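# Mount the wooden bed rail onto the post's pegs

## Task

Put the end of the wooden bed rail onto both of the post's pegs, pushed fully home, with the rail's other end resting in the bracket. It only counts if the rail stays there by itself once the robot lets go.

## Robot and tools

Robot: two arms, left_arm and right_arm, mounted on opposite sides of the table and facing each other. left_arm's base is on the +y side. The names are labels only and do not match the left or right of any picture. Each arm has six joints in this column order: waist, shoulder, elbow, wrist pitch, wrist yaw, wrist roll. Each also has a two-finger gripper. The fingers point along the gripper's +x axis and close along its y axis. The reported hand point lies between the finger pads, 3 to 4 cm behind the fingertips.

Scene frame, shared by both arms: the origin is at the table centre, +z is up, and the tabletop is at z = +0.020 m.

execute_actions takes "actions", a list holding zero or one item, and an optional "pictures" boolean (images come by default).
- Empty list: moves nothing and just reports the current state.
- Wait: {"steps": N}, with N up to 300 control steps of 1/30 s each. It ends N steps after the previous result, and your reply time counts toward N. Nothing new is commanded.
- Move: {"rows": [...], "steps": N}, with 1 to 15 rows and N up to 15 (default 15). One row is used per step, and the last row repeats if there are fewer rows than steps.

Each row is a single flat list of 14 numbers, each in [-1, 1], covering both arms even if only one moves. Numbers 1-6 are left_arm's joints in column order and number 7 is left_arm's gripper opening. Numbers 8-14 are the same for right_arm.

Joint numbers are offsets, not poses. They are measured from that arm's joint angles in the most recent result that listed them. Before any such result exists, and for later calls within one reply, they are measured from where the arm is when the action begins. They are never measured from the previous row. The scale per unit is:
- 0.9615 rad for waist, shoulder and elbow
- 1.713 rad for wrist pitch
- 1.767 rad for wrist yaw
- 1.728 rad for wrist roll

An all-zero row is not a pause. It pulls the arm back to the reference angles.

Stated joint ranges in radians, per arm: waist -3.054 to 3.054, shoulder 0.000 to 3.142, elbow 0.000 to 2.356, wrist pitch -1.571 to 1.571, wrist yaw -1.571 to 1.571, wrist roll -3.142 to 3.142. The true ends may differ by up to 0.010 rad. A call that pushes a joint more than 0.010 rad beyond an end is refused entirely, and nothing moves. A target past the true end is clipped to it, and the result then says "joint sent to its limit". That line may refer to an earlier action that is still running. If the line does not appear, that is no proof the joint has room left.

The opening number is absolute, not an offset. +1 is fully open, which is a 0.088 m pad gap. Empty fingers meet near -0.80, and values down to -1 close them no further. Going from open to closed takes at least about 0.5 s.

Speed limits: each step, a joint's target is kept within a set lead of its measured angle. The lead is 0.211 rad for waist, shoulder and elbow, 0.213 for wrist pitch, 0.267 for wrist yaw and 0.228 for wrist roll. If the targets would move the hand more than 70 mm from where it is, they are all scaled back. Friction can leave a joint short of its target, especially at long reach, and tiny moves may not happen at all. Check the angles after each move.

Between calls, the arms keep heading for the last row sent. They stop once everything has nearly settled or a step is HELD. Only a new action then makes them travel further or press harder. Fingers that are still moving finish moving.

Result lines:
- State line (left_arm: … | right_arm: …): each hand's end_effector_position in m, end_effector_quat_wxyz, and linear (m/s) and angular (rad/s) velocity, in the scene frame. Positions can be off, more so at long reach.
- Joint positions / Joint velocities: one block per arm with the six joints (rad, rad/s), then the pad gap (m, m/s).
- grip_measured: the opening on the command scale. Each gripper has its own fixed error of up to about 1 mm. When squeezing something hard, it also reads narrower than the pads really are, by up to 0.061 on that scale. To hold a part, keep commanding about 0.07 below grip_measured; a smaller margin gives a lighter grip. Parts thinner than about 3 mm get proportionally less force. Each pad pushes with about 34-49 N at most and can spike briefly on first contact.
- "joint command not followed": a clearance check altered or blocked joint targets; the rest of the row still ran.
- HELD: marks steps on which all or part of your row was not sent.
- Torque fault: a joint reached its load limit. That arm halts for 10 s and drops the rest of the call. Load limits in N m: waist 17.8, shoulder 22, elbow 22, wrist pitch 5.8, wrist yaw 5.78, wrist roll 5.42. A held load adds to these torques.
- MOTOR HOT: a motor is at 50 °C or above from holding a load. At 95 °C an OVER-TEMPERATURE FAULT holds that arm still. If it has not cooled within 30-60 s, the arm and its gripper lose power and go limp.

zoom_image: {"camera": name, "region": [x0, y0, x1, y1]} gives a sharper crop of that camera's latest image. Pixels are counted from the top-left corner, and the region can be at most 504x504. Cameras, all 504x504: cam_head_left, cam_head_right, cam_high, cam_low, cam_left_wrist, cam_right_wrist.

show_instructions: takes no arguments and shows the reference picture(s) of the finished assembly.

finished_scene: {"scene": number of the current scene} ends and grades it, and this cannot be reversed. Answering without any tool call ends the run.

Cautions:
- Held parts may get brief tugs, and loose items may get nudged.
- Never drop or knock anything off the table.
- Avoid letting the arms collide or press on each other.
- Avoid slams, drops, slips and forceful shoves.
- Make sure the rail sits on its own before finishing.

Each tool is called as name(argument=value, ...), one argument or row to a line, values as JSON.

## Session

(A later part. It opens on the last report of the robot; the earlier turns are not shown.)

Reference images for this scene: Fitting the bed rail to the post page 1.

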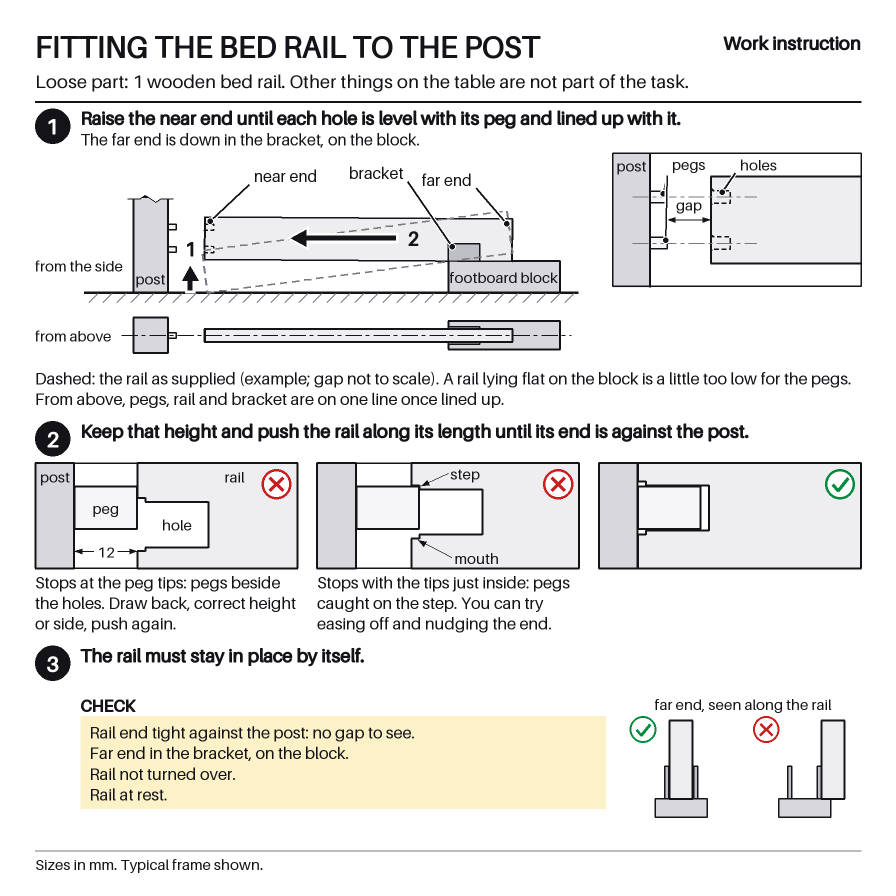

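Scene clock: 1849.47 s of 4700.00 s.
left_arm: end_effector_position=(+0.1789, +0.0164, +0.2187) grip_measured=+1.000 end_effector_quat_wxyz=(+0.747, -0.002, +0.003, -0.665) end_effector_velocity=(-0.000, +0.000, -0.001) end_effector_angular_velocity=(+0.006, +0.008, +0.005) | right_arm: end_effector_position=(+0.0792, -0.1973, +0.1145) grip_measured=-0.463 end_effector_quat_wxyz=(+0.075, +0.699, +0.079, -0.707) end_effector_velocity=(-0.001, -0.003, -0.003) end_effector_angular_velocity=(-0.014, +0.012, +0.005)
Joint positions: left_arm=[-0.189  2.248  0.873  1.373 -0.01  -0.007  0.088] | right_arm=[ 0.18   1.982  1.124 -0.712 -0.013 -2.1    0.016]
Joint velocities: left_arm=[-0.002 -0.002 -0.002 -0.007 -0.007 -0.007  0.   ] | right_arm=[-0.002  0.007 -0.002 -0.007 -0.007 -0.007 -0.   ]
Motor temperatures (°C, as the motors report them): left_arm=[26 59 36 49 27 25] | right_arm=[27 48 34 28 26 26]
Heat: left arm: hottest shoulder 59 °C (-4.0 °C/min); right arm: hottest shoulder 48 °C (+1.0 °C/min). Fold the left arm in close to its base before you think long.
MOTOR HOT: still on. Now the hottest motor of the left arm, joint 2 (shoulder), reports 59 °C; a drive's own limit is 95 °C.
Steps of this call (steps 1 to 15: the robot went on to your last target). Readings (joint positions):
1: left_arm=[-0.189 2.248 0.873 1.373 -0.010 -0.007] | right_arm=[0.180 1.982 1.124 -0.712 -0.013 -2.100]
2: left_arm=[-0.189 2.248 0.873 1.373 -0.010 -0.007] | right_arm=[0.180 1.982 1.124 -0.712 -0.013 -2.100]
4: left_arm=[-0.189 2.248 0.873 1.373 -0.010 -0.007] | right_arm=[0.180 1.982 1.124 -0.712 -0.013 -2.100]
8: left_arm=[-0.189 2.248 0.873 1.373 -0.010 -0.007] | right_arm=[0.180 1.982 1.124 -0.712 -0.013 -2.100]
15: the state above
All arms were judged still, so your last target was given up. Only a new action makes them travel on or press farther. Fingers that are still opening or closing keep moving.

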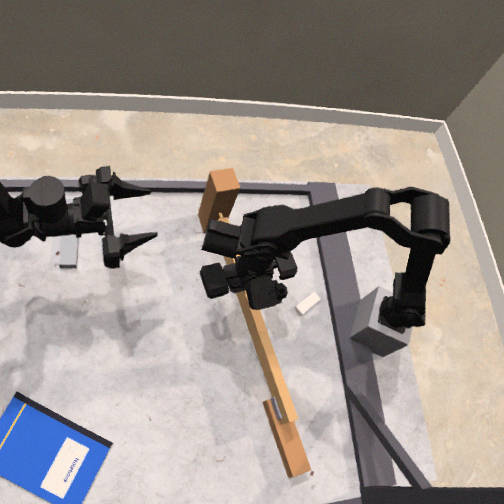

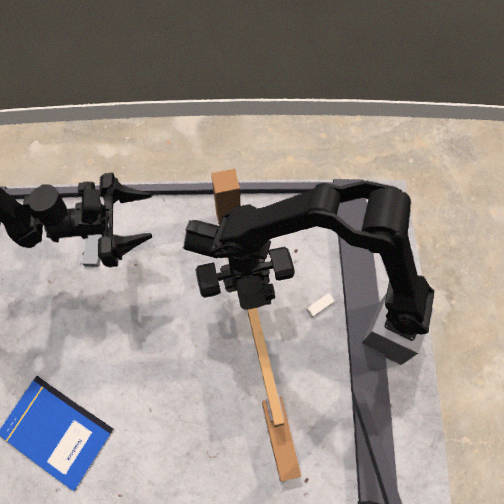

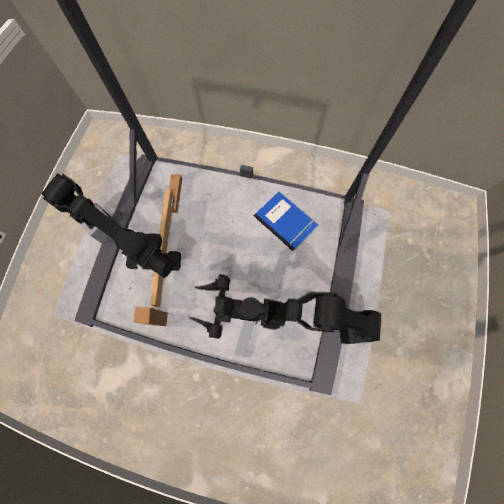

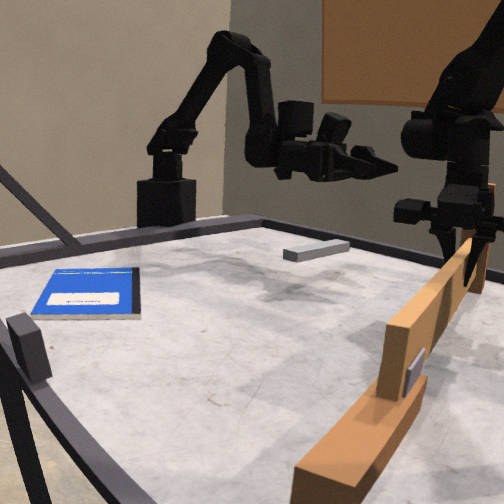

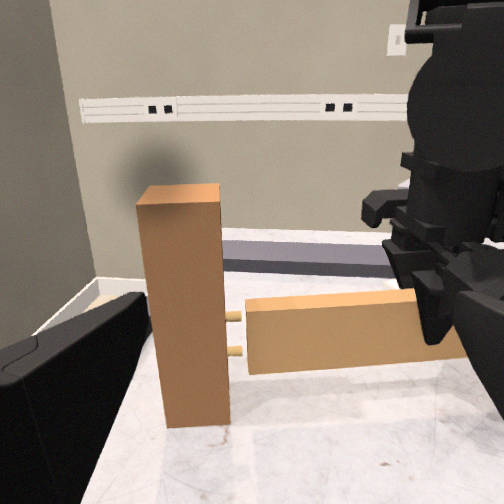

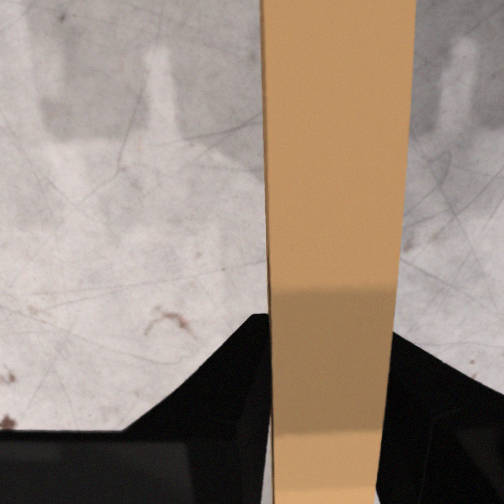

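execute_actions(
  actions=[
    {"rows":[[0,0,0,0,0,0,1, 0,0,0.024,-0.005,0,0,-0.9]],"steps":15},
  ],
  pictures=false,
)

execute_actions(
  actions=[
    {"steps":10},
  ],
)

zoom_image(
  camera="cam_left_wrist",
  region=[170,250,330,410],
)

Scene clock: 1854.63 s of 4700.00 s.
left_arm: end_effector_position=(+0.1789, +0.0164, +0.2187) grip_measured=+1.000 end_effector_quat_wxyz=(+0.747, -0.002, +0.003, -0.665) end_effector_velocity=(-0.000, +0.000, -0.001) end_effector_angular_velocity=(+0.006, +0.008, +0.005) | right_arm: end_effector_position=(+0.0800, -0.1957, +0.1158) grip_measured=-0.463 end_effector_quat_wxyz=(+0.074, +0.700, +0.079, -0.706) end_effector_velocity=(-0.000, +0.000, +0.003) end_effector_angular_velocity=(+0.005, +0.006, -0.010)
Joint positions: left_arm=[-0.189  2.248  0.873  1.373 -0.01  -0.007  0.088] | right_arm=[ 0.18   1.982  1.13  -0.715 -0.011 -2.1    0.016]
Joint velocities: left_arm=[-0.002 -0.002 -0.002 -0.007 -0.007 -0.007  0.   ] | right_arm=[-0.002 -0.007  0.002 -0.007 -0.007  0.007 -0.   ]
Motor temperatures (°C, as the motors report them): left_arm=[26 59 36 49 27 25] | right_arm=[27 50 34 28 26 26]
Heat: left arm: hottest shoulder 59 °C (-2.0 °C/min); right arm: hottest shoulder 50 °C (+4.0 °C/min). Fold the left arm in close to its base before you think long. Fold the right arm in close to its base before you think long.
MOTOR HOT: a motor of the right arm reached 50 °C. Now the hottest motor of the right arm, joint 2 (shoulder), reports 50 °C. The temperature limit of the motors' drives, at which the controller stops that arm, is 95 °C. To cool a motor, set the load down, stop pushing, or move to a pose that needs little force.
MOTOR HOT: still on. Now the hottest motor of the left arm, joint 2 (shoulder), reports 59 °C; a drive's own limit is 95 °C.
Steps of this call (steps 1 to 90: nothing new was sent; then 1.67 s passed at rest; steps 91 to 105: all 15 steps of this action). Readings (joint positions):
91: left_arm=[-0.189 2.248 0.873 1.373 -0.010 -0.007] | right_arm=[0.180 1.982 1.125 -0.714 -0.013 -2.100]
92: left_arm=[-0.189 2.248 0.873 1.373 -0.010 -0.007] | right_arm=[0.180 1.982 1.126 -0.714 -0.012 -2.100]
94: left_arm=[-0.189 2.248 0.873 1.373 -0.010 -0.007] | right_arm=[0.180 1.982 1.129 -0.714 -0.011 -2.100]
98: left_arm=[-0.189 2.248 0.873 1.373 -0.010 -0.007] | right_arm=[0.180 1.982 1.130 -0.715 -0.011 -2.100]
105: the state above

Scene clock: 1854.97 s of 4700.00 s.
left_arm: end_effector_position=(+0.1789, +0.0164, +0.2187) grip_measured=+1.000 end_effector_quat_wxyz=(+0.747, -0.002, +0.003, -0.665) end_effector_velocity=(-0.003, -0.001, +0.004) end_effector_angular_velocity=(-0.011, -0.009, -0.000) | right_arm: end_effector_position=(+0.0800, -0.1957, +0.1158) grip_measured=-0.463 end_effector_quat_wxyz=(+0.074, +0.700, +0.079, -0.706) end_effector_velocity=(-0.000, +0.000, -0.001) end_effector_angular_velocity=(+0.005, +0.006, +0.005)
Joint positions: left_arm=[-0.189  2.248  0.873  1.373 -0.01  -0.007  0.088] | right_arm=[ 0.18   1.982  1.13  -0.715 -0.011 -2.1    0.016]
Joint velocities: left_arm=[-0.007 -0.002  0.002  0.007 -0.007  0.007  0.   ] | right_arm=[-0.002  0.002 -0.002  0.007 -0.007 -0.007 -0.   ]
Motor temperatures (°C, as the motors report them): left_arm=[26 59 36 49 27 25] | right_arm=[27 50 34 28 26 26]
Heat: left arm: hottest shoulder 59 °C (-2.0 °C/min); right arm: hottest shoulder 50 °C (+4.1 °C/min). Fold the left arm in close to its base before you think long. Fold the right arm in close to its base before you think long.
MOTOR HOT: still on. Now the hottest motor of the left arm, joint 2 (shoulder), reports 59 °C; a drive's own limit is 95 °C.
MOTOR HOT: still on. Now the hottest motor of the right arm, joint 2 (shoulder), reports 50 °C; a drive's own limit is 95 °C.
Steps of this call (steps 1 to 10: the robot went on to your last target). Readings (joint positions):
1: left_arm=[-0.189 2.248 0.873 1.373 -0.010 -0.007] | right_arm=[0.180 1.982 1.130 -0.715 -0.011 -2.100]
2: left_arm=[-0.189 2.248 0.873 1.373 -0.010 -0.007] | right_arm=[0.180 1.982 1.130 -0.715 -0.011 -2.100]
4: left_arm=[-0.189 2.248 0.873 1.373 -0.010 -0.007] | right_arm=[0.180 1.982 1.130 -0.715 -0.011 -2.100]
8: left_arm=[-0.189 2.248 0.873 1.373 -0.010 -0.007] | right_arm=[0.180 1.982 1.130 -0.715 -0.011 -2.100]
10: the state above

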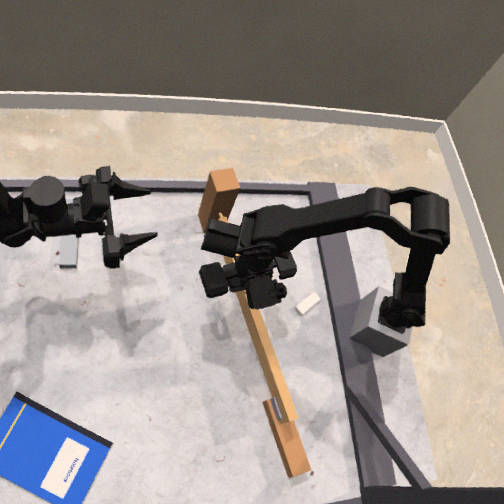

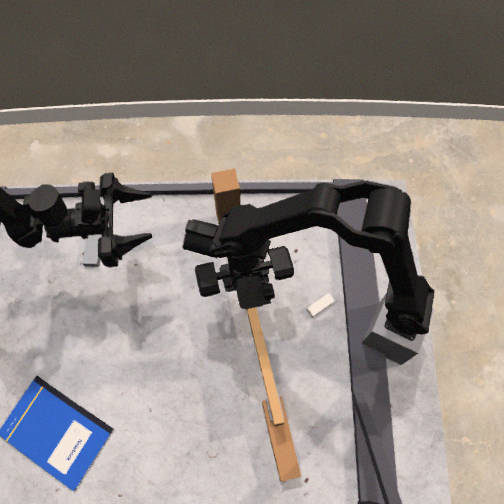

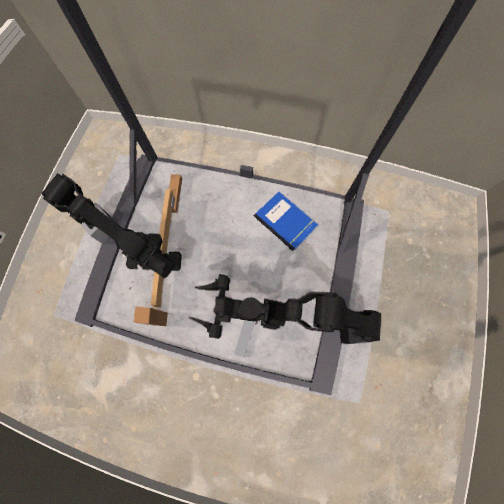

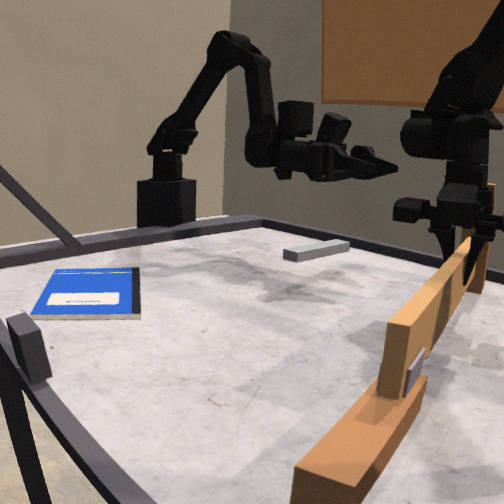

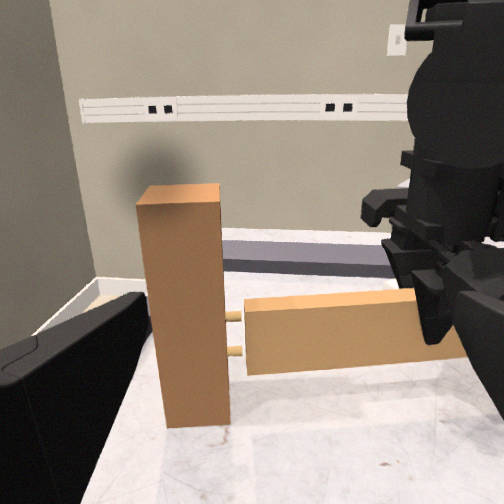

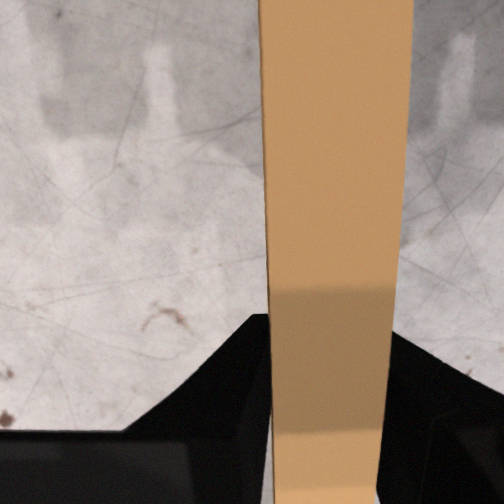

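Region (170, 250, 330, 410) of cam_left_wrist's 504x504 image, scaled by 3.150, with more detail than that image has.

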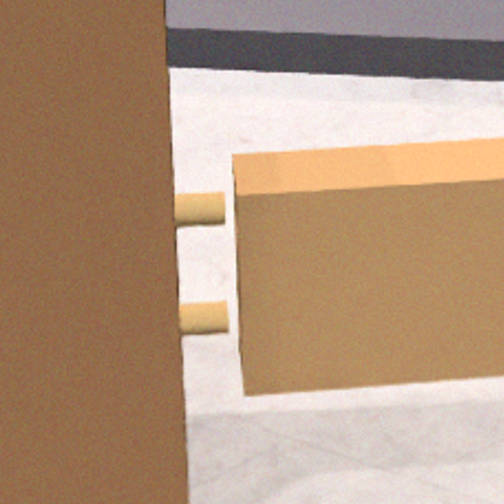

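execute_actions(
  actions=[
    {"rows":[[0,0,0,0,0,0,1, -0.015,0.008,0.025,0,0,-0.006,-0.9],[0,0,0,0,0,0,1, -0.02,0.012,0.03,0,0,-0.008,-0.9],[0,0,0,0,0,0,1, -0.025,0.016,0.035,-0.002,0,-0.01,-0.9],[0,0,0,0,0,0,1, -0.03,0.02,0.04,-0.003,0,-0.013,-0.9],[0,0,0,0,0,0,1, -0.035,0.024,0.045,-0.004,0,-0.016,-0.9],[0,0,0,0,0,0,1, -0.04,0.028,0.05,-0.005,0,-0.019,-0.9],[0,0,0,0,0,0,1, -0.045,0.032,0.055,-0.006,0,-0.022,-0.9],[0,0,0,0,0,0,1, -0.05,0.035,0.06,-0.007,0,-0.024,-0.9]],"steps":15},
  ],
  pictures=false,
)

execute_actions(
  actions=[
    {"steps":15},
  ],
)

zoom_image(
  camera="cam_left_wrist",
  region=[170,250,330,410],
)

Scene clock: 1860.93 s of 4700.00 s.
left_arm: end_effector_position=(+0.1789, +0.0164, +0.2187) grip_measured=+1.000 end_effector_quat_wxyz=(+0.747, -0.002, +0.003, -0.665) end_effector_velocity=(-0.000, +0.000, +0.001) end_effector_angular_velocity=(+0.002, +0.008, +0.005) | right_arm: end_effector_position=(+0.0840, -0.1942, +0.1152) grip_measured=-0.463 end_effector_quat_wxyz=(+0.078, +0.690, +0.080, -0.715) end_effector_velocity=(-0.001, -0.001, -0.000) end_effector_angular_velocity=(-0.005, +0.009, -0.010)
Joint positions: left_arm=[-0.189  2.248  0.873  1.373 -0.01  -0.007  0.088] | right_arm=[ 0.16   2.003  1.159 -0.739 -0.034 -2.128  0.016]
Joint velocities: left_arm=[-0.002 -0.007 -0.002 -0.007 -0.007 -0.007  0.   ] | right_arm=[-0.002  0.002  0.002 -0.007 -0.007  0.007 -0.   ]
Motor temperatures (°C, as the motors report them): left_arm=[26 59 36 49 27 25] | right_arm=[27 49 34 28 26 26]
Heat: left arm: hottest shoulder 59 °C (+0.0 °C/min); right arm: hottest shoulder 49 °C (+4.0 °C/min). Fold the left arm in close to its base before you think long. Fold the right arm in close to its base before you think long.
MOTOR HOT: still on. Now the hottest motor of the left arm, joint 2 (shoulder), reports 59 °C; a drive's own limit is 95 °C.
MOTOR HOT: still on. Now the hottest motor of the right arm, joint 2 (shoulder), reports 49 °C; a drive's own limit is 95 °C.
Steps of this call (steps 1 to 15: the robot went on to your last target; steps 16 to 90: nothing new was sent; then 2.47 s passed at rest; steps 91 to 105: all 15 steps of this action). Readings (joint positions):
91: left_arm=[-0.189 2.248 0.873 1.373 -0.010 -0.007] | right_arm=[0.180 1.982 1.131 -0.715 -0.011 -2.100]
92: left_arm=[-0.189 2.248 0.873 1.373 -0.010 -0.007] | right_arm=[0.177 1.983 1.133 -0.715 -0.011 -2.101]
94: left_arm=[-0.189 2.248 0.873 1.373 -0.010 -0.007] | right_arm=[0.171 1.987 1.140 -0.718 -0.016 -2.108]
98: left_arm=[-0.189 2.248 0.873 1.373 -0.010 -0.007] | right_arm=[0.164 1.999 1.153 -0.732 -0.027 -2.121]
105: the state above

Scene clock: 1861.43 s of 4700.00 s.
left_arm: end_effector_position=(+0.1789, +0.0164, +0.2187) grip_measured=+1.000 end_effector_quat_wxyz=(+0.747, -0.002, +0.003, -0.665) end_effector_velocity=(+0.002, +0.001, +0.002) end_effector_angular_velocity=(-0.006, -0.008, +0.010) | right_arm: end_effector_position=(+0.0840, -0.1942, +0.1152) grip_measured=-0.463 end_effector_quat_wxyz=(+0.078, +0.690, +0.080, -0.715) end_effector_velocity=(-0.002, -0.004, +0.002) end_effector_angular_velocity=(-0.013, +0.013, +0.005)
Joint positions: left_arm=[-0.189  2.248  0.873  1.373 -0.01  -0.007  0.088] | right_arm=[ 0.16   2.003  1.159 -0.739 -0.034 -2.128  0.016]
Joint velocities: left_arm=[ 0.002 -0.002 -0.002  0.007 -0.007  0.007  0.   ] | right_arm=[-0.002 -0.007 -0.002 -0.022 -0.007 -0.007 -0.   ]
Motor temperatures (°C, as the motors report them): left_arm=[26 59 36 49 27 25] | right_arm=[27 49 34 28 26 26]
Heat: left arm: hottest shoulder 59 °C (+0.0 °C/min); right arm: hottest shoulder 49 °C (+4.0 °C/min). Fold the left arm in close to its base before you think long. Fold the right arm in close to its base before you think long.
MOTOR HOT: still on. Now the hottest motor of the left arm, joint 2 (shoulder), reports 59 °C; a drive's own limit is 95 °C.
MOTOR HOT: still on. Now the hottest motor of the right arm, joint 2 (shoulder), reports 49 °C; a drive's own limit is 95 °C.
Steps of this call (steps 1 to 15: the robot went on to your last target). Readings (joint positions):
1: left_arm=[-0.189 2.248 0.873 1.373 -0.010 -0.007] | right_arm=[0.160 2.003 1.159 -0.739 -0.034 -2.128]
2: left_arm=[-0.189 2.248 0.873 1.373 -0.010 -0.007] | right_arm=[0.160 2.003 1.159 -0.739 -0.034 -2.128]
4: left_arm=[-0.189 2.248 0.873 1.373 -0.010 -0.007] | right_arm=[0.160 2.003 1.159 -0.739 -0.034 -2.128]
8: left_arm=[-0.189 2.248 0.873 1.373 -0.010 -0.007] | right_arm=[0.160 2.003 1.159 -0.739 -0.034 -2.128]
15: the state above
All arms were judged still, so your last target was given up. Only a new action makes them travel on or press farther. Fingers that are still opening or closing keep moving.

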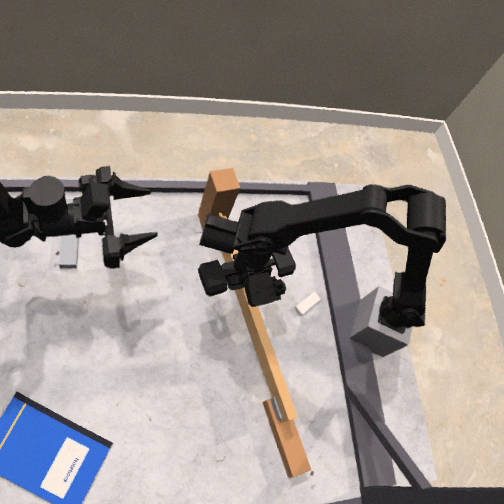

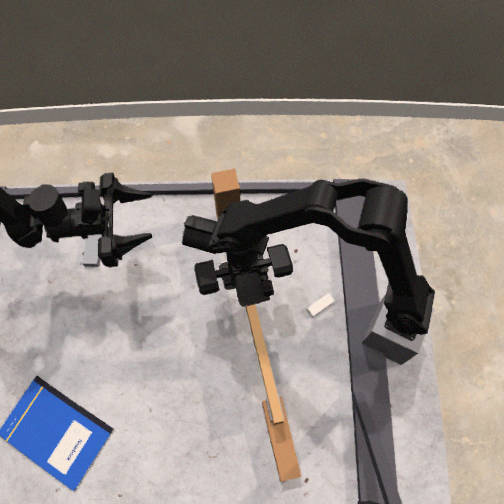

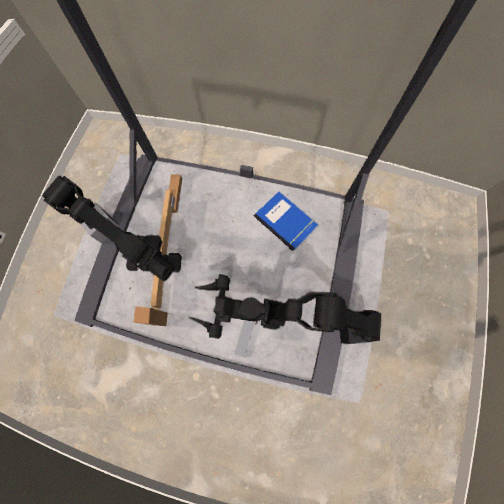

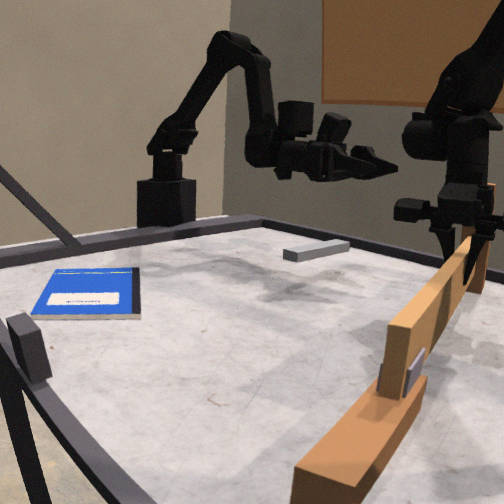

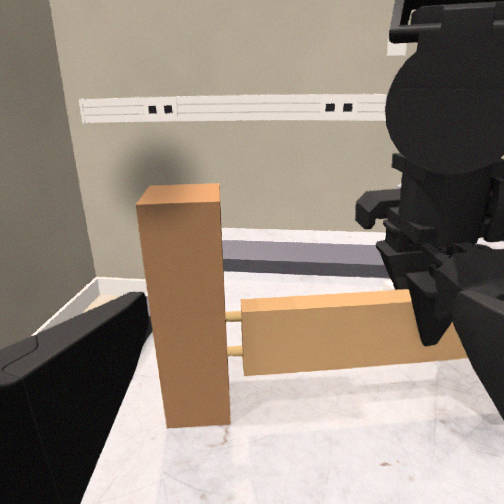

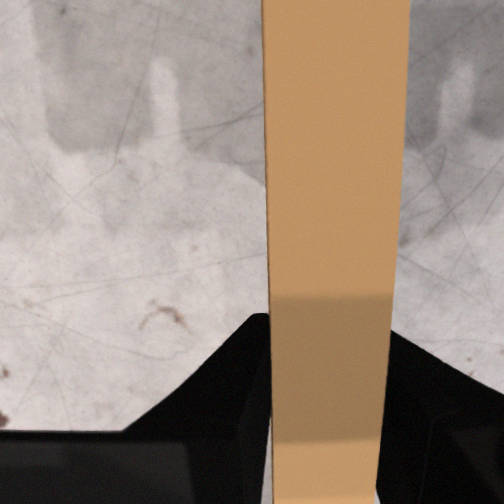

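Region (170, 250, 330, 410) of cam_left_wrist's 504x504 image, scaled by 3.150, with more detail than that image has.

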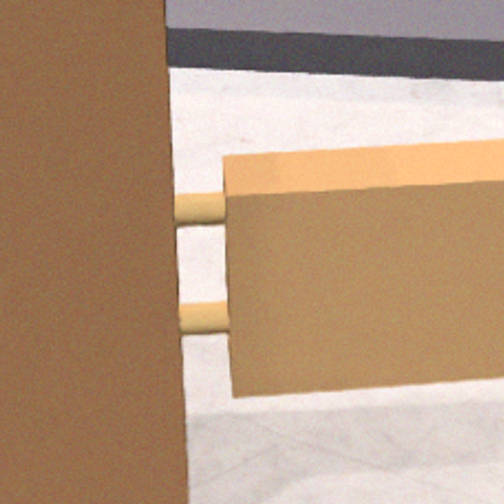

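execute_actions(
  actions=[
    {"rows":[[0,0,0,0,0,0,1, -0.012,-0.02,0,0,0.005,0,-0.9],[0,0,0,0,0,0,1, -0.012,-0.024,0,0,0.005,0,-0.9],[0,0,0,0,0,0,1, -0.012,-0.027,0,0,0.005,0,-0.9],[0,0,0,0,0,0,1, -0.012,-0.03,0,0,0.005,0,-0.9],[0,0,0,0,0,0,1, -0.012,-0.032,0,0,0.005,0,-0.9],[0,0,0,0,0,0,1, -0.012,-0.034,0,0,0.005,0,-0.9],[0,0,0,0,0,0,1, -0.012,-0.036,0,0,0.005,0,-0.9]],"steps":15},
  ],
)

zoom_image(
  camera="cam_left_wrist",
  region=[170,250,330,410],
)

Scene clock: 1867.10 s of 4700.00 s.
left_arm: end_effector_position=(+0.1789, +0.0164, +0.2187) grip_measured=+1.000 end_effector_quat_wxyz=(+0.747, -0.002, +0.003, -0.665) end_effector_velocity=(-0.002, +0.000, +0.002) end_effector_angular_velocity=(-0.008, +0.007, -0.010) | right_arm: end_effector_position=(+0.0838, -0.1941, +0.1159) grip_measured=-0.463 end_effector_quat_wxyz=(+0.077, +0.690, +0.080, -0.715) end_effector_velocity=(+0.001, -0.002, +0.002) end_effector_angular_velocity=(+0.000, +0.008, -0.000)
Joint positions: left_arm=[-0.189  2.248  0.873  1.373 -0.01  -0.007  0.088] | right_arm=[ 0.16   2.001  1.159 -0.74  -0.035 -2.127  0.016]
Joint velocities: left_arm=[-0.002 -0.002 -0.002  0.007  0.007 -0.007  0.   ] | right_arm=[-0.007 -0.007 -0.002 -0.007 -0.007 -0.007 -0.   ]
Motor temperatures (°C, as the motors report them): left_arm=[26 60 36 49 27 25] | right_arm=[27 49 35 28 26 26]
Heat: left arm: hottest shoulder 60 °C (+2.0 °C/min); right arm: hottest shoulder 49 °C (+4.0 °C/min). Fold the left arm in close to its base before you think long. Fold the right arm in close to its base before you think long.
MOTOR HOT: still on. Now the hottest motor of the left arm, joint 2 (shoulder), reports 60 °C; a drive's own limit is 95 °C.
MOTOR HOT: still on. Now the hottest motor of the right arm, joint 2 (shoulder), reports 49 °C; a drive's own limit is 95 °C.
Steps of this call (steps 1 to 90: nothing new was sent; then 2.17 s passed at rest; steps 91 to 105: all 15 steps of this action). Readings (joint positions):
91: left_arm=[-0.189 2.248 0.873 1.373 -0.010 -0.007] | right_arm=[0.160 2.003 1.159 -0.740 -0.034 -2.128]
92: left_arm=[-0.189 2.248 0.873 1.373 -0.010 -0.007] | right_arm=[0.160 2.003 1.159 -0.740 -0.034 -2.128]
94: left_arm=[-0.189 2.248 0.873 1.373 -0.010 -0.007] | right_arm=[0.160 2.003 1.159 -0.740 -0.035 -2.128]
98: left_arm=[-0.189 2.248 0.873 1.373 -0.010 -0.007] | right_arm=[0.160 2.001 1.159 -0.740 -0.035 -2.127]
105: the state above

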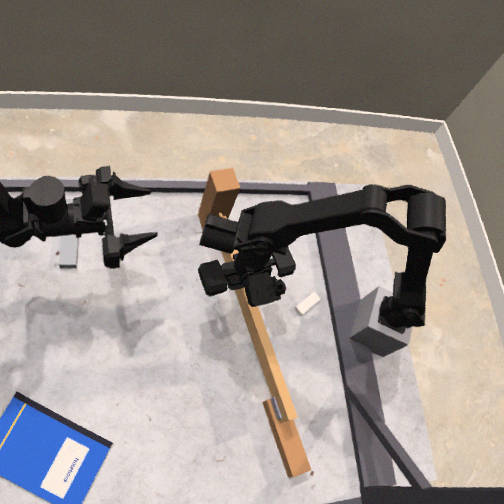

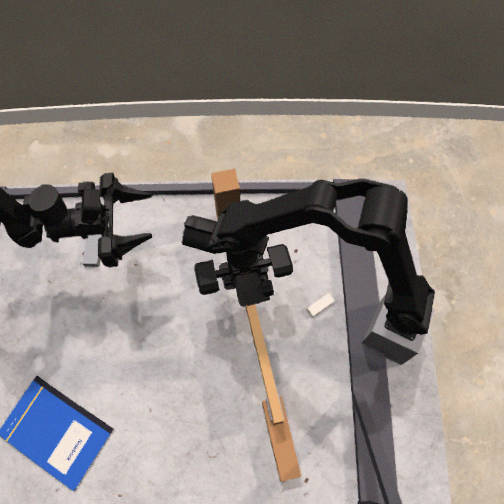

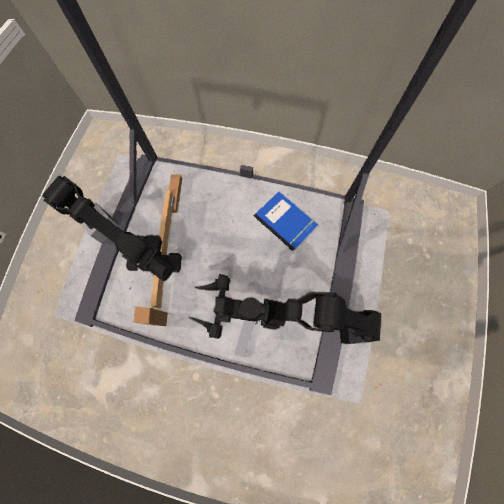

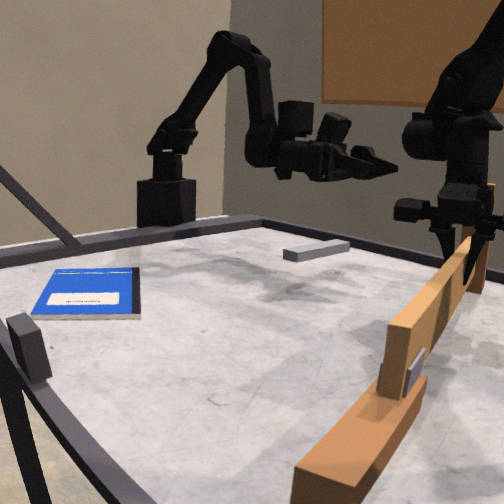

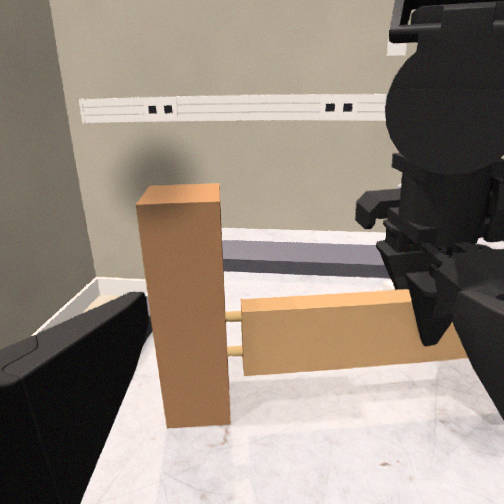

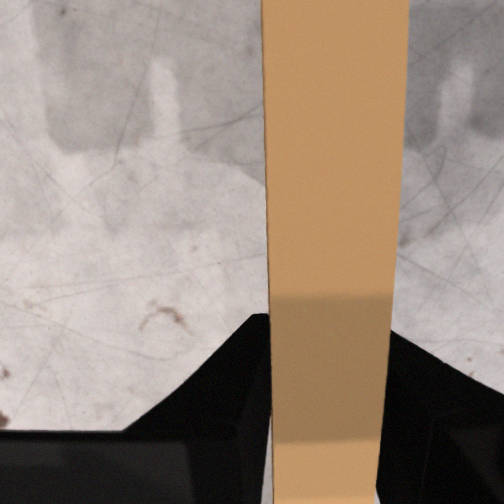

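Region (170, 250, 330, 410) of cam_left_wrist's 504x504 image, scaled by 3.150, with more detail than that image has.

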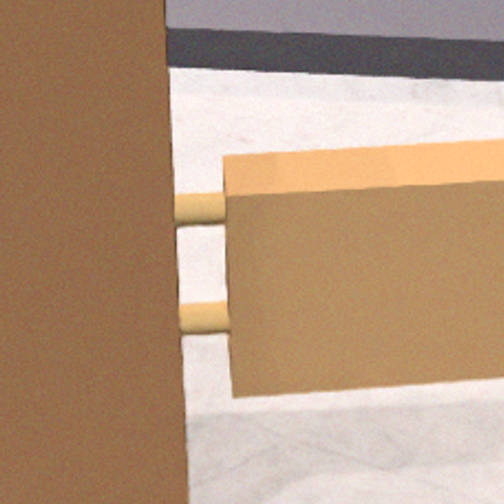

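execute_actions(
  actions=[
    {"rows":[[0,0,0,0,0,0,1, -0.015,-0.02,0,0,0.008,0.006,-0.9],[0,0,0,0,0,0,1, -0.015,-0.02,0,0,0.008,0.012,-0.9],[0,0,0,0,0,0,1, -0.015,-0.02,0,0,0.008,0.016,-0.9],[0,0,0,0,0,0,1, -0.015,-0.02,0,0,0.008,0.012,-0.9],[0,0,0,0,0,0,1, -0.015,-0.02,0,0,0.008,0.006,-0.9],[0,0,0,0,0,0,1, -0.015,-0.02,0,0,0.008,0,-0.9],[0,0,0,0,0,0,1, -0.015,-0.02,0,0,0.008,-0.006,-0.9],[0,0,0,0,0,0,1, -0.015,-0.02,0,0,0.008,-0.012,-0.9],[0,0,0,0,0,0,1, -0.015,-0.02,0,0,0.008,-0.016,-0.9],[0,0,0,0,0,0,1, -0.015,-0.02,0,0,0.008,-0.012,-0.9],[0,0,0,0,0,0,1, -0.015,-0.02,0,0,0.008,-0.006,-0.9],[0,0,0,0,0,0,1, -0.015,-0.02,0,0,0.008,0,-0.9],[0,0,0,0,0,0,1, -0.015,-0.02,0,0,0.008,0.006,-0.9],[0,0,0,0,0,0,1, -0.015,-0.02,0,0,0.008,0.012,-0.9],[0,0,0,0,0,0,1, -0.015,-0.02,0,0,0.008,0.006,-0.9]],"steps":15},
  ],
  pictures=false,
)

Scene clock: 1876.87 s of 4700.00 s.
left_arm: end_effector_position=(+0.1789, +0.0164, +0.2187) grip_measured=+1.000 end_effector_quat_wxyz=(+0.747, -0.002, +0.003, -0.665) end_effector_velocity=(-0.000, +0.000, +0.001) end_effector_angular_velocity=(+0.002, +0.008, +0.005) | right_arm: end_effector_position=(+0.0838, -0.1943, +0.1159) grip_measured=-0.463 end_effector_quat_wxyz=(+0.075, +0.690, +0.078, -0.716) end_effector_velocity=(-0.002, -0.004, -0.001) end_effector_angular_velocity=(-0.010, +0.011, -0.024)
Joint positions: left_arm=[-0.189  2.248  0.873  1.373 -0.01  -0.007  0.088] | right_arm=[ 0.16   2.001  1.159 -0.741 -0.035 -2.122  0.016]
Joint velocities: left_arm=[-0.002 -0.007 -0.002 -0.007 -0.007 -0.007  0.   ] | right_arm=[-0.002 -0.002 -0.007 -0.007 -0.007  0.022 -0.   ]
Motor temperatures (°C, as the motors report them): left_arm=[26 60 35 49 27 25] | right_arm=[27 52 35 28 26 26]
Heat: left arm: hottest shoulder 60 °C (+4.0 °C/min); right arm: hottest shoulder 52 °C (+7.0 °C/min). Fold the left arm in close to its base before you think long. Fold the right arm in close to its base before you think long.
MOTOR HOT: still on. Now the hottest motor of the left arm, joint 2 (shoulder), reports 60 °C; a drive's own limit is 95 °C.
MOTOR HOT: still on. Now the hottest motor of the right arm, joint 2 (shoulder), reports 52 °C; a drive's own limit is 95 °C.
Steps of this call (steps 1 to 15: the robot went on to your last target; steps 16 to 90: nothing new was sent; then 6.27 s passed at rest; steps 91 to 105: all 15 steps of this action). Readings (joint positions):
91: left_arm=[-0.189 2.248 0.873 1.373 -0.010 -0.007] | right_arm=[0.160 2.001 1.159 -0.740 -0.035 -2.124]
92: left_arm=[-0.189 2.248 0.873 1.373 -0.010 -0.007] | right_arm=[0.160 2.001 1.159 -0.740 -0.035 -2.121]
94: left_arm=[-0.189 2.248 0.873 1.373 -0.010 -0.007] | right_arm=[0.160 2.001 1.159 -0.741 -0.035 -2.116]
98: left_arm=[-0.189 2.248 0.873 1.373 -0.010 -0.007] | right_arm=[0.160 2.001 1.159 -0.741 -0.035 -2.124]
105: the state above

execute_actions(
  actions=[
    {"rows":[[0,0,0,0,0,0,1, 0.012,0,0,0,0.01,0,-0.9],[0,0,0,0,0,0,1, 0.012,0,0,0,0.01,0,-0.9],[0,0,0,0,0,0,1, 0.012,0,0,0,0.01,0,-0.9],[0,0,0,0,0,0,1, 0.012,0,0,0,0.01,0,-0.9],[0,0,0,0,0,0,1, 0.012,-0.03,0,0,0.01,0,-0.9],[0,0,0,0,0,0,1, 0.012,-0.04,0,0,0.01,0,-0.9]],"steps":15},
  ],
  pictures=false,
)

execute_actions(
  actions=[
    {"rows":[[0,0,0,0,0,0,1, 0,0.01,0,0,0,0,-0.9],[0,0,0,0,0,0,1, 0,0.015,0,0,0,0,-0.9],[0,0,0,0,0,0,1, 0,0.02,0,0,0,0,-0.9],[0,0,0,0,0,0,1, 0,0.025,0,0,0,0,-0.9]],"steps":15},
  ],
  pictures=false,
)

Scene clock: 1885.37 s of 4700.00 s.
left_arm: end_effector_position=(+0.1789, +0.0164, +0.2187) grip_measured=+1.000 end_effector_quat_wxyz=(+0.747, -0.002, +0.003, -0.665) end_effector_velocity=(+0.002, -0.000, -0.002) end_effector_angular_velocity=(+0.006, +0.008, +0.020) | right_arm: end_effector_position=(+0.0827, -0.1928, +0.1185) grip_measured=-0.463 end_effector_quat_wxyz=(+0.078, +0.695, +0.082, -0.710) end_effector_velocity=(-0.003, -0.007, -0.001) end_effector_angular_velocity=(-0.023, +0.015, +0.005)
Joint positions: left_arm=[-0.189  2.248  0.873  1.373 -0.01  -0.007  0.088] | right_arm=[ 0.171  1.993  1.159 -0.741 -0.021 -2.119  0.016]
Joint velocities: left_arm=[-0.002  0.002  0.002 -0.007 -0.022 -0.007  0.   ] | right_arm=[-0.002 -0.002 -0.007 -0.022 -0.007 -0.007 -0.   ]
Motor temperatures (°C, as the motors report them): left_arm=[26 60 35 49 27 25] | right_arm=[27 53 34 28 26 26]
Heat: left arm: hottest shoulder 60 °C (+4.0 °C/min); right arm: hottest shoulder 53 °C (+8.0 °C/min). Fold the left arm in close to its base before you think long. Fold the right arm in close to its base before you think long.
MOTOR HOT: still on. Now the hottest motor of the left arm, joint 2 (shoulder), reports 60 °C; a drive's own limit is 95 °C.
MOTOR HOT: still on. Now the hottest motor of the right arm, joint 2 (shoulder), reports 53 °C; a drive's own limit is 95 °C.
Steps of this call (steps 1 to 15: the robot went on to your last target; steps 16 to 90: nothing new was sent; then 5.00 s passed at rest; steps 91 to 105: all 15 steps of this action). Readings (joint positions):
91: left_arm=[-0.189 2.248 0.873 1.373 -0.010 -0.007] | right_arm=[0.162 2.001 1.159 -0.741 -0.032 -2.120]
92: left_arm=[-0.189 2.248 0.873 1.373 -0.010 -0.007] | right_arm=[0.165 2.001 1.159 -0.741 -0.027 -2.119]
94: left_arm=[-0.189 2.248 0.873 1.373 -0.010 -0.007] | right_arm=[0.168 2.001 1.159 -0.741 -0.023 -2.119]
98: left_arm=[-0.189 2.248 0.873 1.373 -0.010 -0.007] | right_arm=[0.169 1.997 1.159 -0.741 -0.022 -2.119]
105: the state above

Scene clock: 1885.87 s of 4700.00 s.
left_arm: end_effector_position=(+0.1789, +0.0164, +0.2187) grip_measured=+1.000 end_effector_quat_wxyz=(+0.747, -0.002, +0.003, -0.665) end_effector_velocity=(-0.000, +0.000, -0.001) end_effector_angular_velocity=(+0.006, +0.008, +0.005) | right_arm: end_effector_position=(+0.0824, -0.1940, +0.1141) grip_measured=-0.463 end_effector_quat_wxyz=(+0.081, +0.694, +0.077, -0.711) end_effector_velocity=(-0.001, -0.002, +0.000) end_effector_angular_velocity=(-0.005, +0.009, -0.010)
Joint positions: left_arm=[-0.189  2.248  0.873  1.373 -0.01  -0.007  0.088] | right_arm=[ 0.17   2.007  1.159 -0.738 -0.021 -2.117  0.016]
Joint velocities: left_arm=[-0.002 -0.002 -0.002 -0.007 -0.007 -0.007  0.   ] | right_arm=[-0.002 -0.002 -0.002 -0.007 -0.007  0.007 -0.   ]
Motor temperatures (°C, as the motors report them): left_arm=[26 60 35 49 27 25] | right_arm=[27 53 34 28 26 26]
Heat: left arm: hottest shoulder 60 °C (+4.0 °C/min); right arm: hottest shoulder 53 °C (+8.1 °C/min). Fold the left arm in close to its base before you think long. Fold the right arm in close to its base before you think long.
MOTOR HOT: still on. Now the hottest motor of the left arm, joint 2 (shoulder), reports 60 °C; a drive's own limit is 95 °C.
MOTOR HOT: still on. Now the hottest motor of the right arm, joint 2 (shoulder), reports 53 °C; a drive's own limit is 95 °C.
Steps of this call (steps 1 to 15: all 15 steps of this action). Readings (joint positions):
1: left_arm=[-0.189 2.248 0.873 1.373 -0.010 -0.007] | right_arm=[0.171 1.993 1.159 -0.741 -0.021 -2.119]
2: left_arm=[-0.189 2.248 0.873 1.373 -0.010 -0.007] | right_arm=[0.171 1.993 1.159 -0.741 -0.021 -2.119]
4: left_arm=[-0.189 2.248 0.873 1.373 -0.010 -0.007] | right_arm=[0.171 1.996 1.159 -0.741 -0.021 -2.119]
8: left_arm=[-0.189 2.248 0.873 1.373 -0.010 -0.007] | right_arm=[0.171 2.004 1.159 -0.738 -0.021 -2.117]
15: the state above

execute_actions(
  actions=[
    {"rows":[[0,0,0,0,0,0,1, -0.035,0,0.01,0,0.01,0,-0.9]],"steps":12},
  ],
  pictures=false,
)

Scene clock: 1887.77 s of 4700.00 s.
left_arm: end_effector_position=(+0.1789, +0.0164, +0.2187) grip_measured=+1.000 end_effector_quat_wxyz=(+0.747, -0.002, +0.003, -0.665) end_effector_velocity=(-0.000, +0.002, -0.008) end_effector_angular_velocity=(+0.031, +0.011, +0.005) | right_arm: end_effector_position=(+0.0834, -0.1943, +0.1141) grip_measured=-0.463 end_effector_quat_wxyz=(+0.077, +0.691, +0.076, -0.714) end_effector_velocity=(+0.001, -0.003, -0.001) end_effector_angular_velocity=(-0.014, -0.003, +0.005)
Joint positions: left_arm=[-0.189  2.248  0.873  1.373 -0.01  -0.007  0.088] | right_arm=[ 0.164  2.007  1.159 -0.738 -0.029 -2.117  0.016]
Joint velocities: left_arm=[-0.002  0.002 -0.007 -0.022 -0.007 -0.007  0.   ] | right_arm=[-0.002  0.002 -0.002 -0.007  0.007 -0.007 -0.   ]
Motor temperatures (°C, as the motors report them): left_arm=[26 60 35 49 27 25] | right_arm=[27 52 34 28 26 26]
Heat: left arm: hottest shoulder 60 °C (+3.0 °C/min); right arm: hottest shoulder 52 °C (+7.1 °C/min). Fold the left arm in close to its base before you think long. Fold the right arm in close to its base before you think long.
MOTOR HOT: still on. Now the hottest motor of the left arm, joint 2 (shoulder), reports 60 °C; a drive's own limit is 95 °C.
MOTOR HOT: still on. Now the hottest motor of the right arm, joint 2 (shoulder), reports 52 °C; a drive's own limit is 95 °C.
Steps of this call (steps 1 to 15: the robot went on to your last target; steps 16 to 45: nothing new was sent; steps 46 to 57: all 12 steps of this action). Readings (joint positions):
46: left_arm=[-0.189 2.248 0.873 1.373 -0.010 -0.007] | right_arm=[0.168 2.007 1.159 -0.738 -0.021 -2.117]
47: left_arm=[-0.189 2.248 0.873 1.373 -0.010 -0.007] | right_arm=[0.165 2.007 1.159 -0.738 -0.027 -2.117]
49: left_arm=[-0.189 2.248 0.873 1.373 -0.010 -0.007] | right_arm=[0.164 2.007 1.159 -0.738 -0.029 -2.117]
53: left_arm=[-0.189 2.248 0.873 1.373 -0.010 -0.007] | right_arm=[0.164 2.007 1.159 -0.738 -0.029 -2.117]
57: the state above

Now slide upward under light push.

execute_actions(
  actions=[
    {"rows":[[0,0,0,0,0,0,1, -0.012,-0.025,0,0,0.008,0,-0.9],[0,0,0,0,0,0,1, -0.012,-0.028,0,0,0.008,0,-0.9],[0,0,0,0,0,0,1, -0.012,-0.031,0,0,0.008,0,-0.9],[0,0,0,0,0,0,1, -0.012,-0.034,0,0,0.008,0,-0.9],[0,0,0,0,0,0,1, -0.012,-0.037,0,0,0.008,0,-0.9],[0,0,0,0,0,0,1, -0.012,-0.04,0,0,0.008,0,-0.9],[0,0,0,0,0,0,1, -0.012,-0.043,0,0,0.008,0,-0.9],[0,0,0,0,0,0,1, -0.012,-0.046,0,0,0.008,0,-0.9],[0,0,0,0,0,0,1, -0.012,-0.05,0,0,0.008,0,-0.9]],"steps":15},
  ],
  pictures=false,
)

Scene clock: 1892.00 s of 4700.00 s.
left_arm: end_effector_position=(+0.1789, +0.0164, +0.2187) grip_measured=+1.000 end_effector_quat_wxyz=(+0.747, -0.002, +0.003, -0.665) end_effector_velocity=(-0.000, -0.001, +0.003) end_effector_angular_velocity=(-0.003, +0.007, +0.005) | right_arm: end_effector_position=(+0.0836, -0.1935, +0.1178) grip_measured=-0.463 end_effector_quat_wxyz=(+0.074, +0.693, +0.079, -0.713) end_effector_velocity=(+0.000, +0.001, +0.004) end_effector_angular_velocity=(+0.019, +0.001, +0.005)
Joint positions: left_arm=[-0.189  2.248  0.873  1.373 -0.01  -0.007  0.088] | right_arm=[ 0.164  1.995  1.158 -0.74  -0.029 -2.117  0.016]
Joint velocities: left_arm=[-0.002 -0.007  0.002 -0.007 -0.007 -0.007  0.   ] | right_arm=[-0.002 -0.017 -0.007  0.007 -0.007 -0.007  0.   ]
Motor temperatures (°C, as the motors report them): left_arm=[26 61 35 49 27 25] | right_arm=[27 52 34 28 26 26]
Heat: left arm: hottest shoulder 61 °C (+4.1 °C/min); right arm: hottest shoulder 52 °C (+7.1 °C/min). Fold the left arm in close to its base before you think long. Fold the right arm in close to its base before you think long.
MOTOR HOT: still on. Now the hottest motor of the left arm, joint 2 (shoulder), reports 61 °C; a drive's own limit is 95 °C.
MOTOR HOT: still on. Now the hottest motor of the right arm, joint 2 (shoulder), reports 52 °C; a drive's own limit is 95 °C.
Steps of this call (steps 1 to 15: the robot went on to your last target; steps 16 to 90: nothing new was sent; then 0.73 s passed at rest; steps 91 to 105: all 15 steps of this action). Readings (joint positions):
91: left_arm=[-0.189 2.248 0.873 1.373 -0.010 -0.007] | right_arm=[0.164 2.007 1.159 -0.738 -0.029 -2.117]
92: left_arm=[-0.189 2.248 0.873 1.373 -0.010 -0.007] | right_arm=[0.164 2.006 1.159 -0.738 -0.029 -2.117]
94: left_arm=[-0.189 2.248 0.873 1.373 -0.010 -0.007] | right_arm=[0.164 2.005 1.159 -0.738 -0.029 -2.117]
98: left_arm=[-0.189 2.248 0.873 1.373 -0.010 -0.007] | right_arm=[0.164 2.002 1.159 -0.738 -0.029 -2.117]
105: the state above


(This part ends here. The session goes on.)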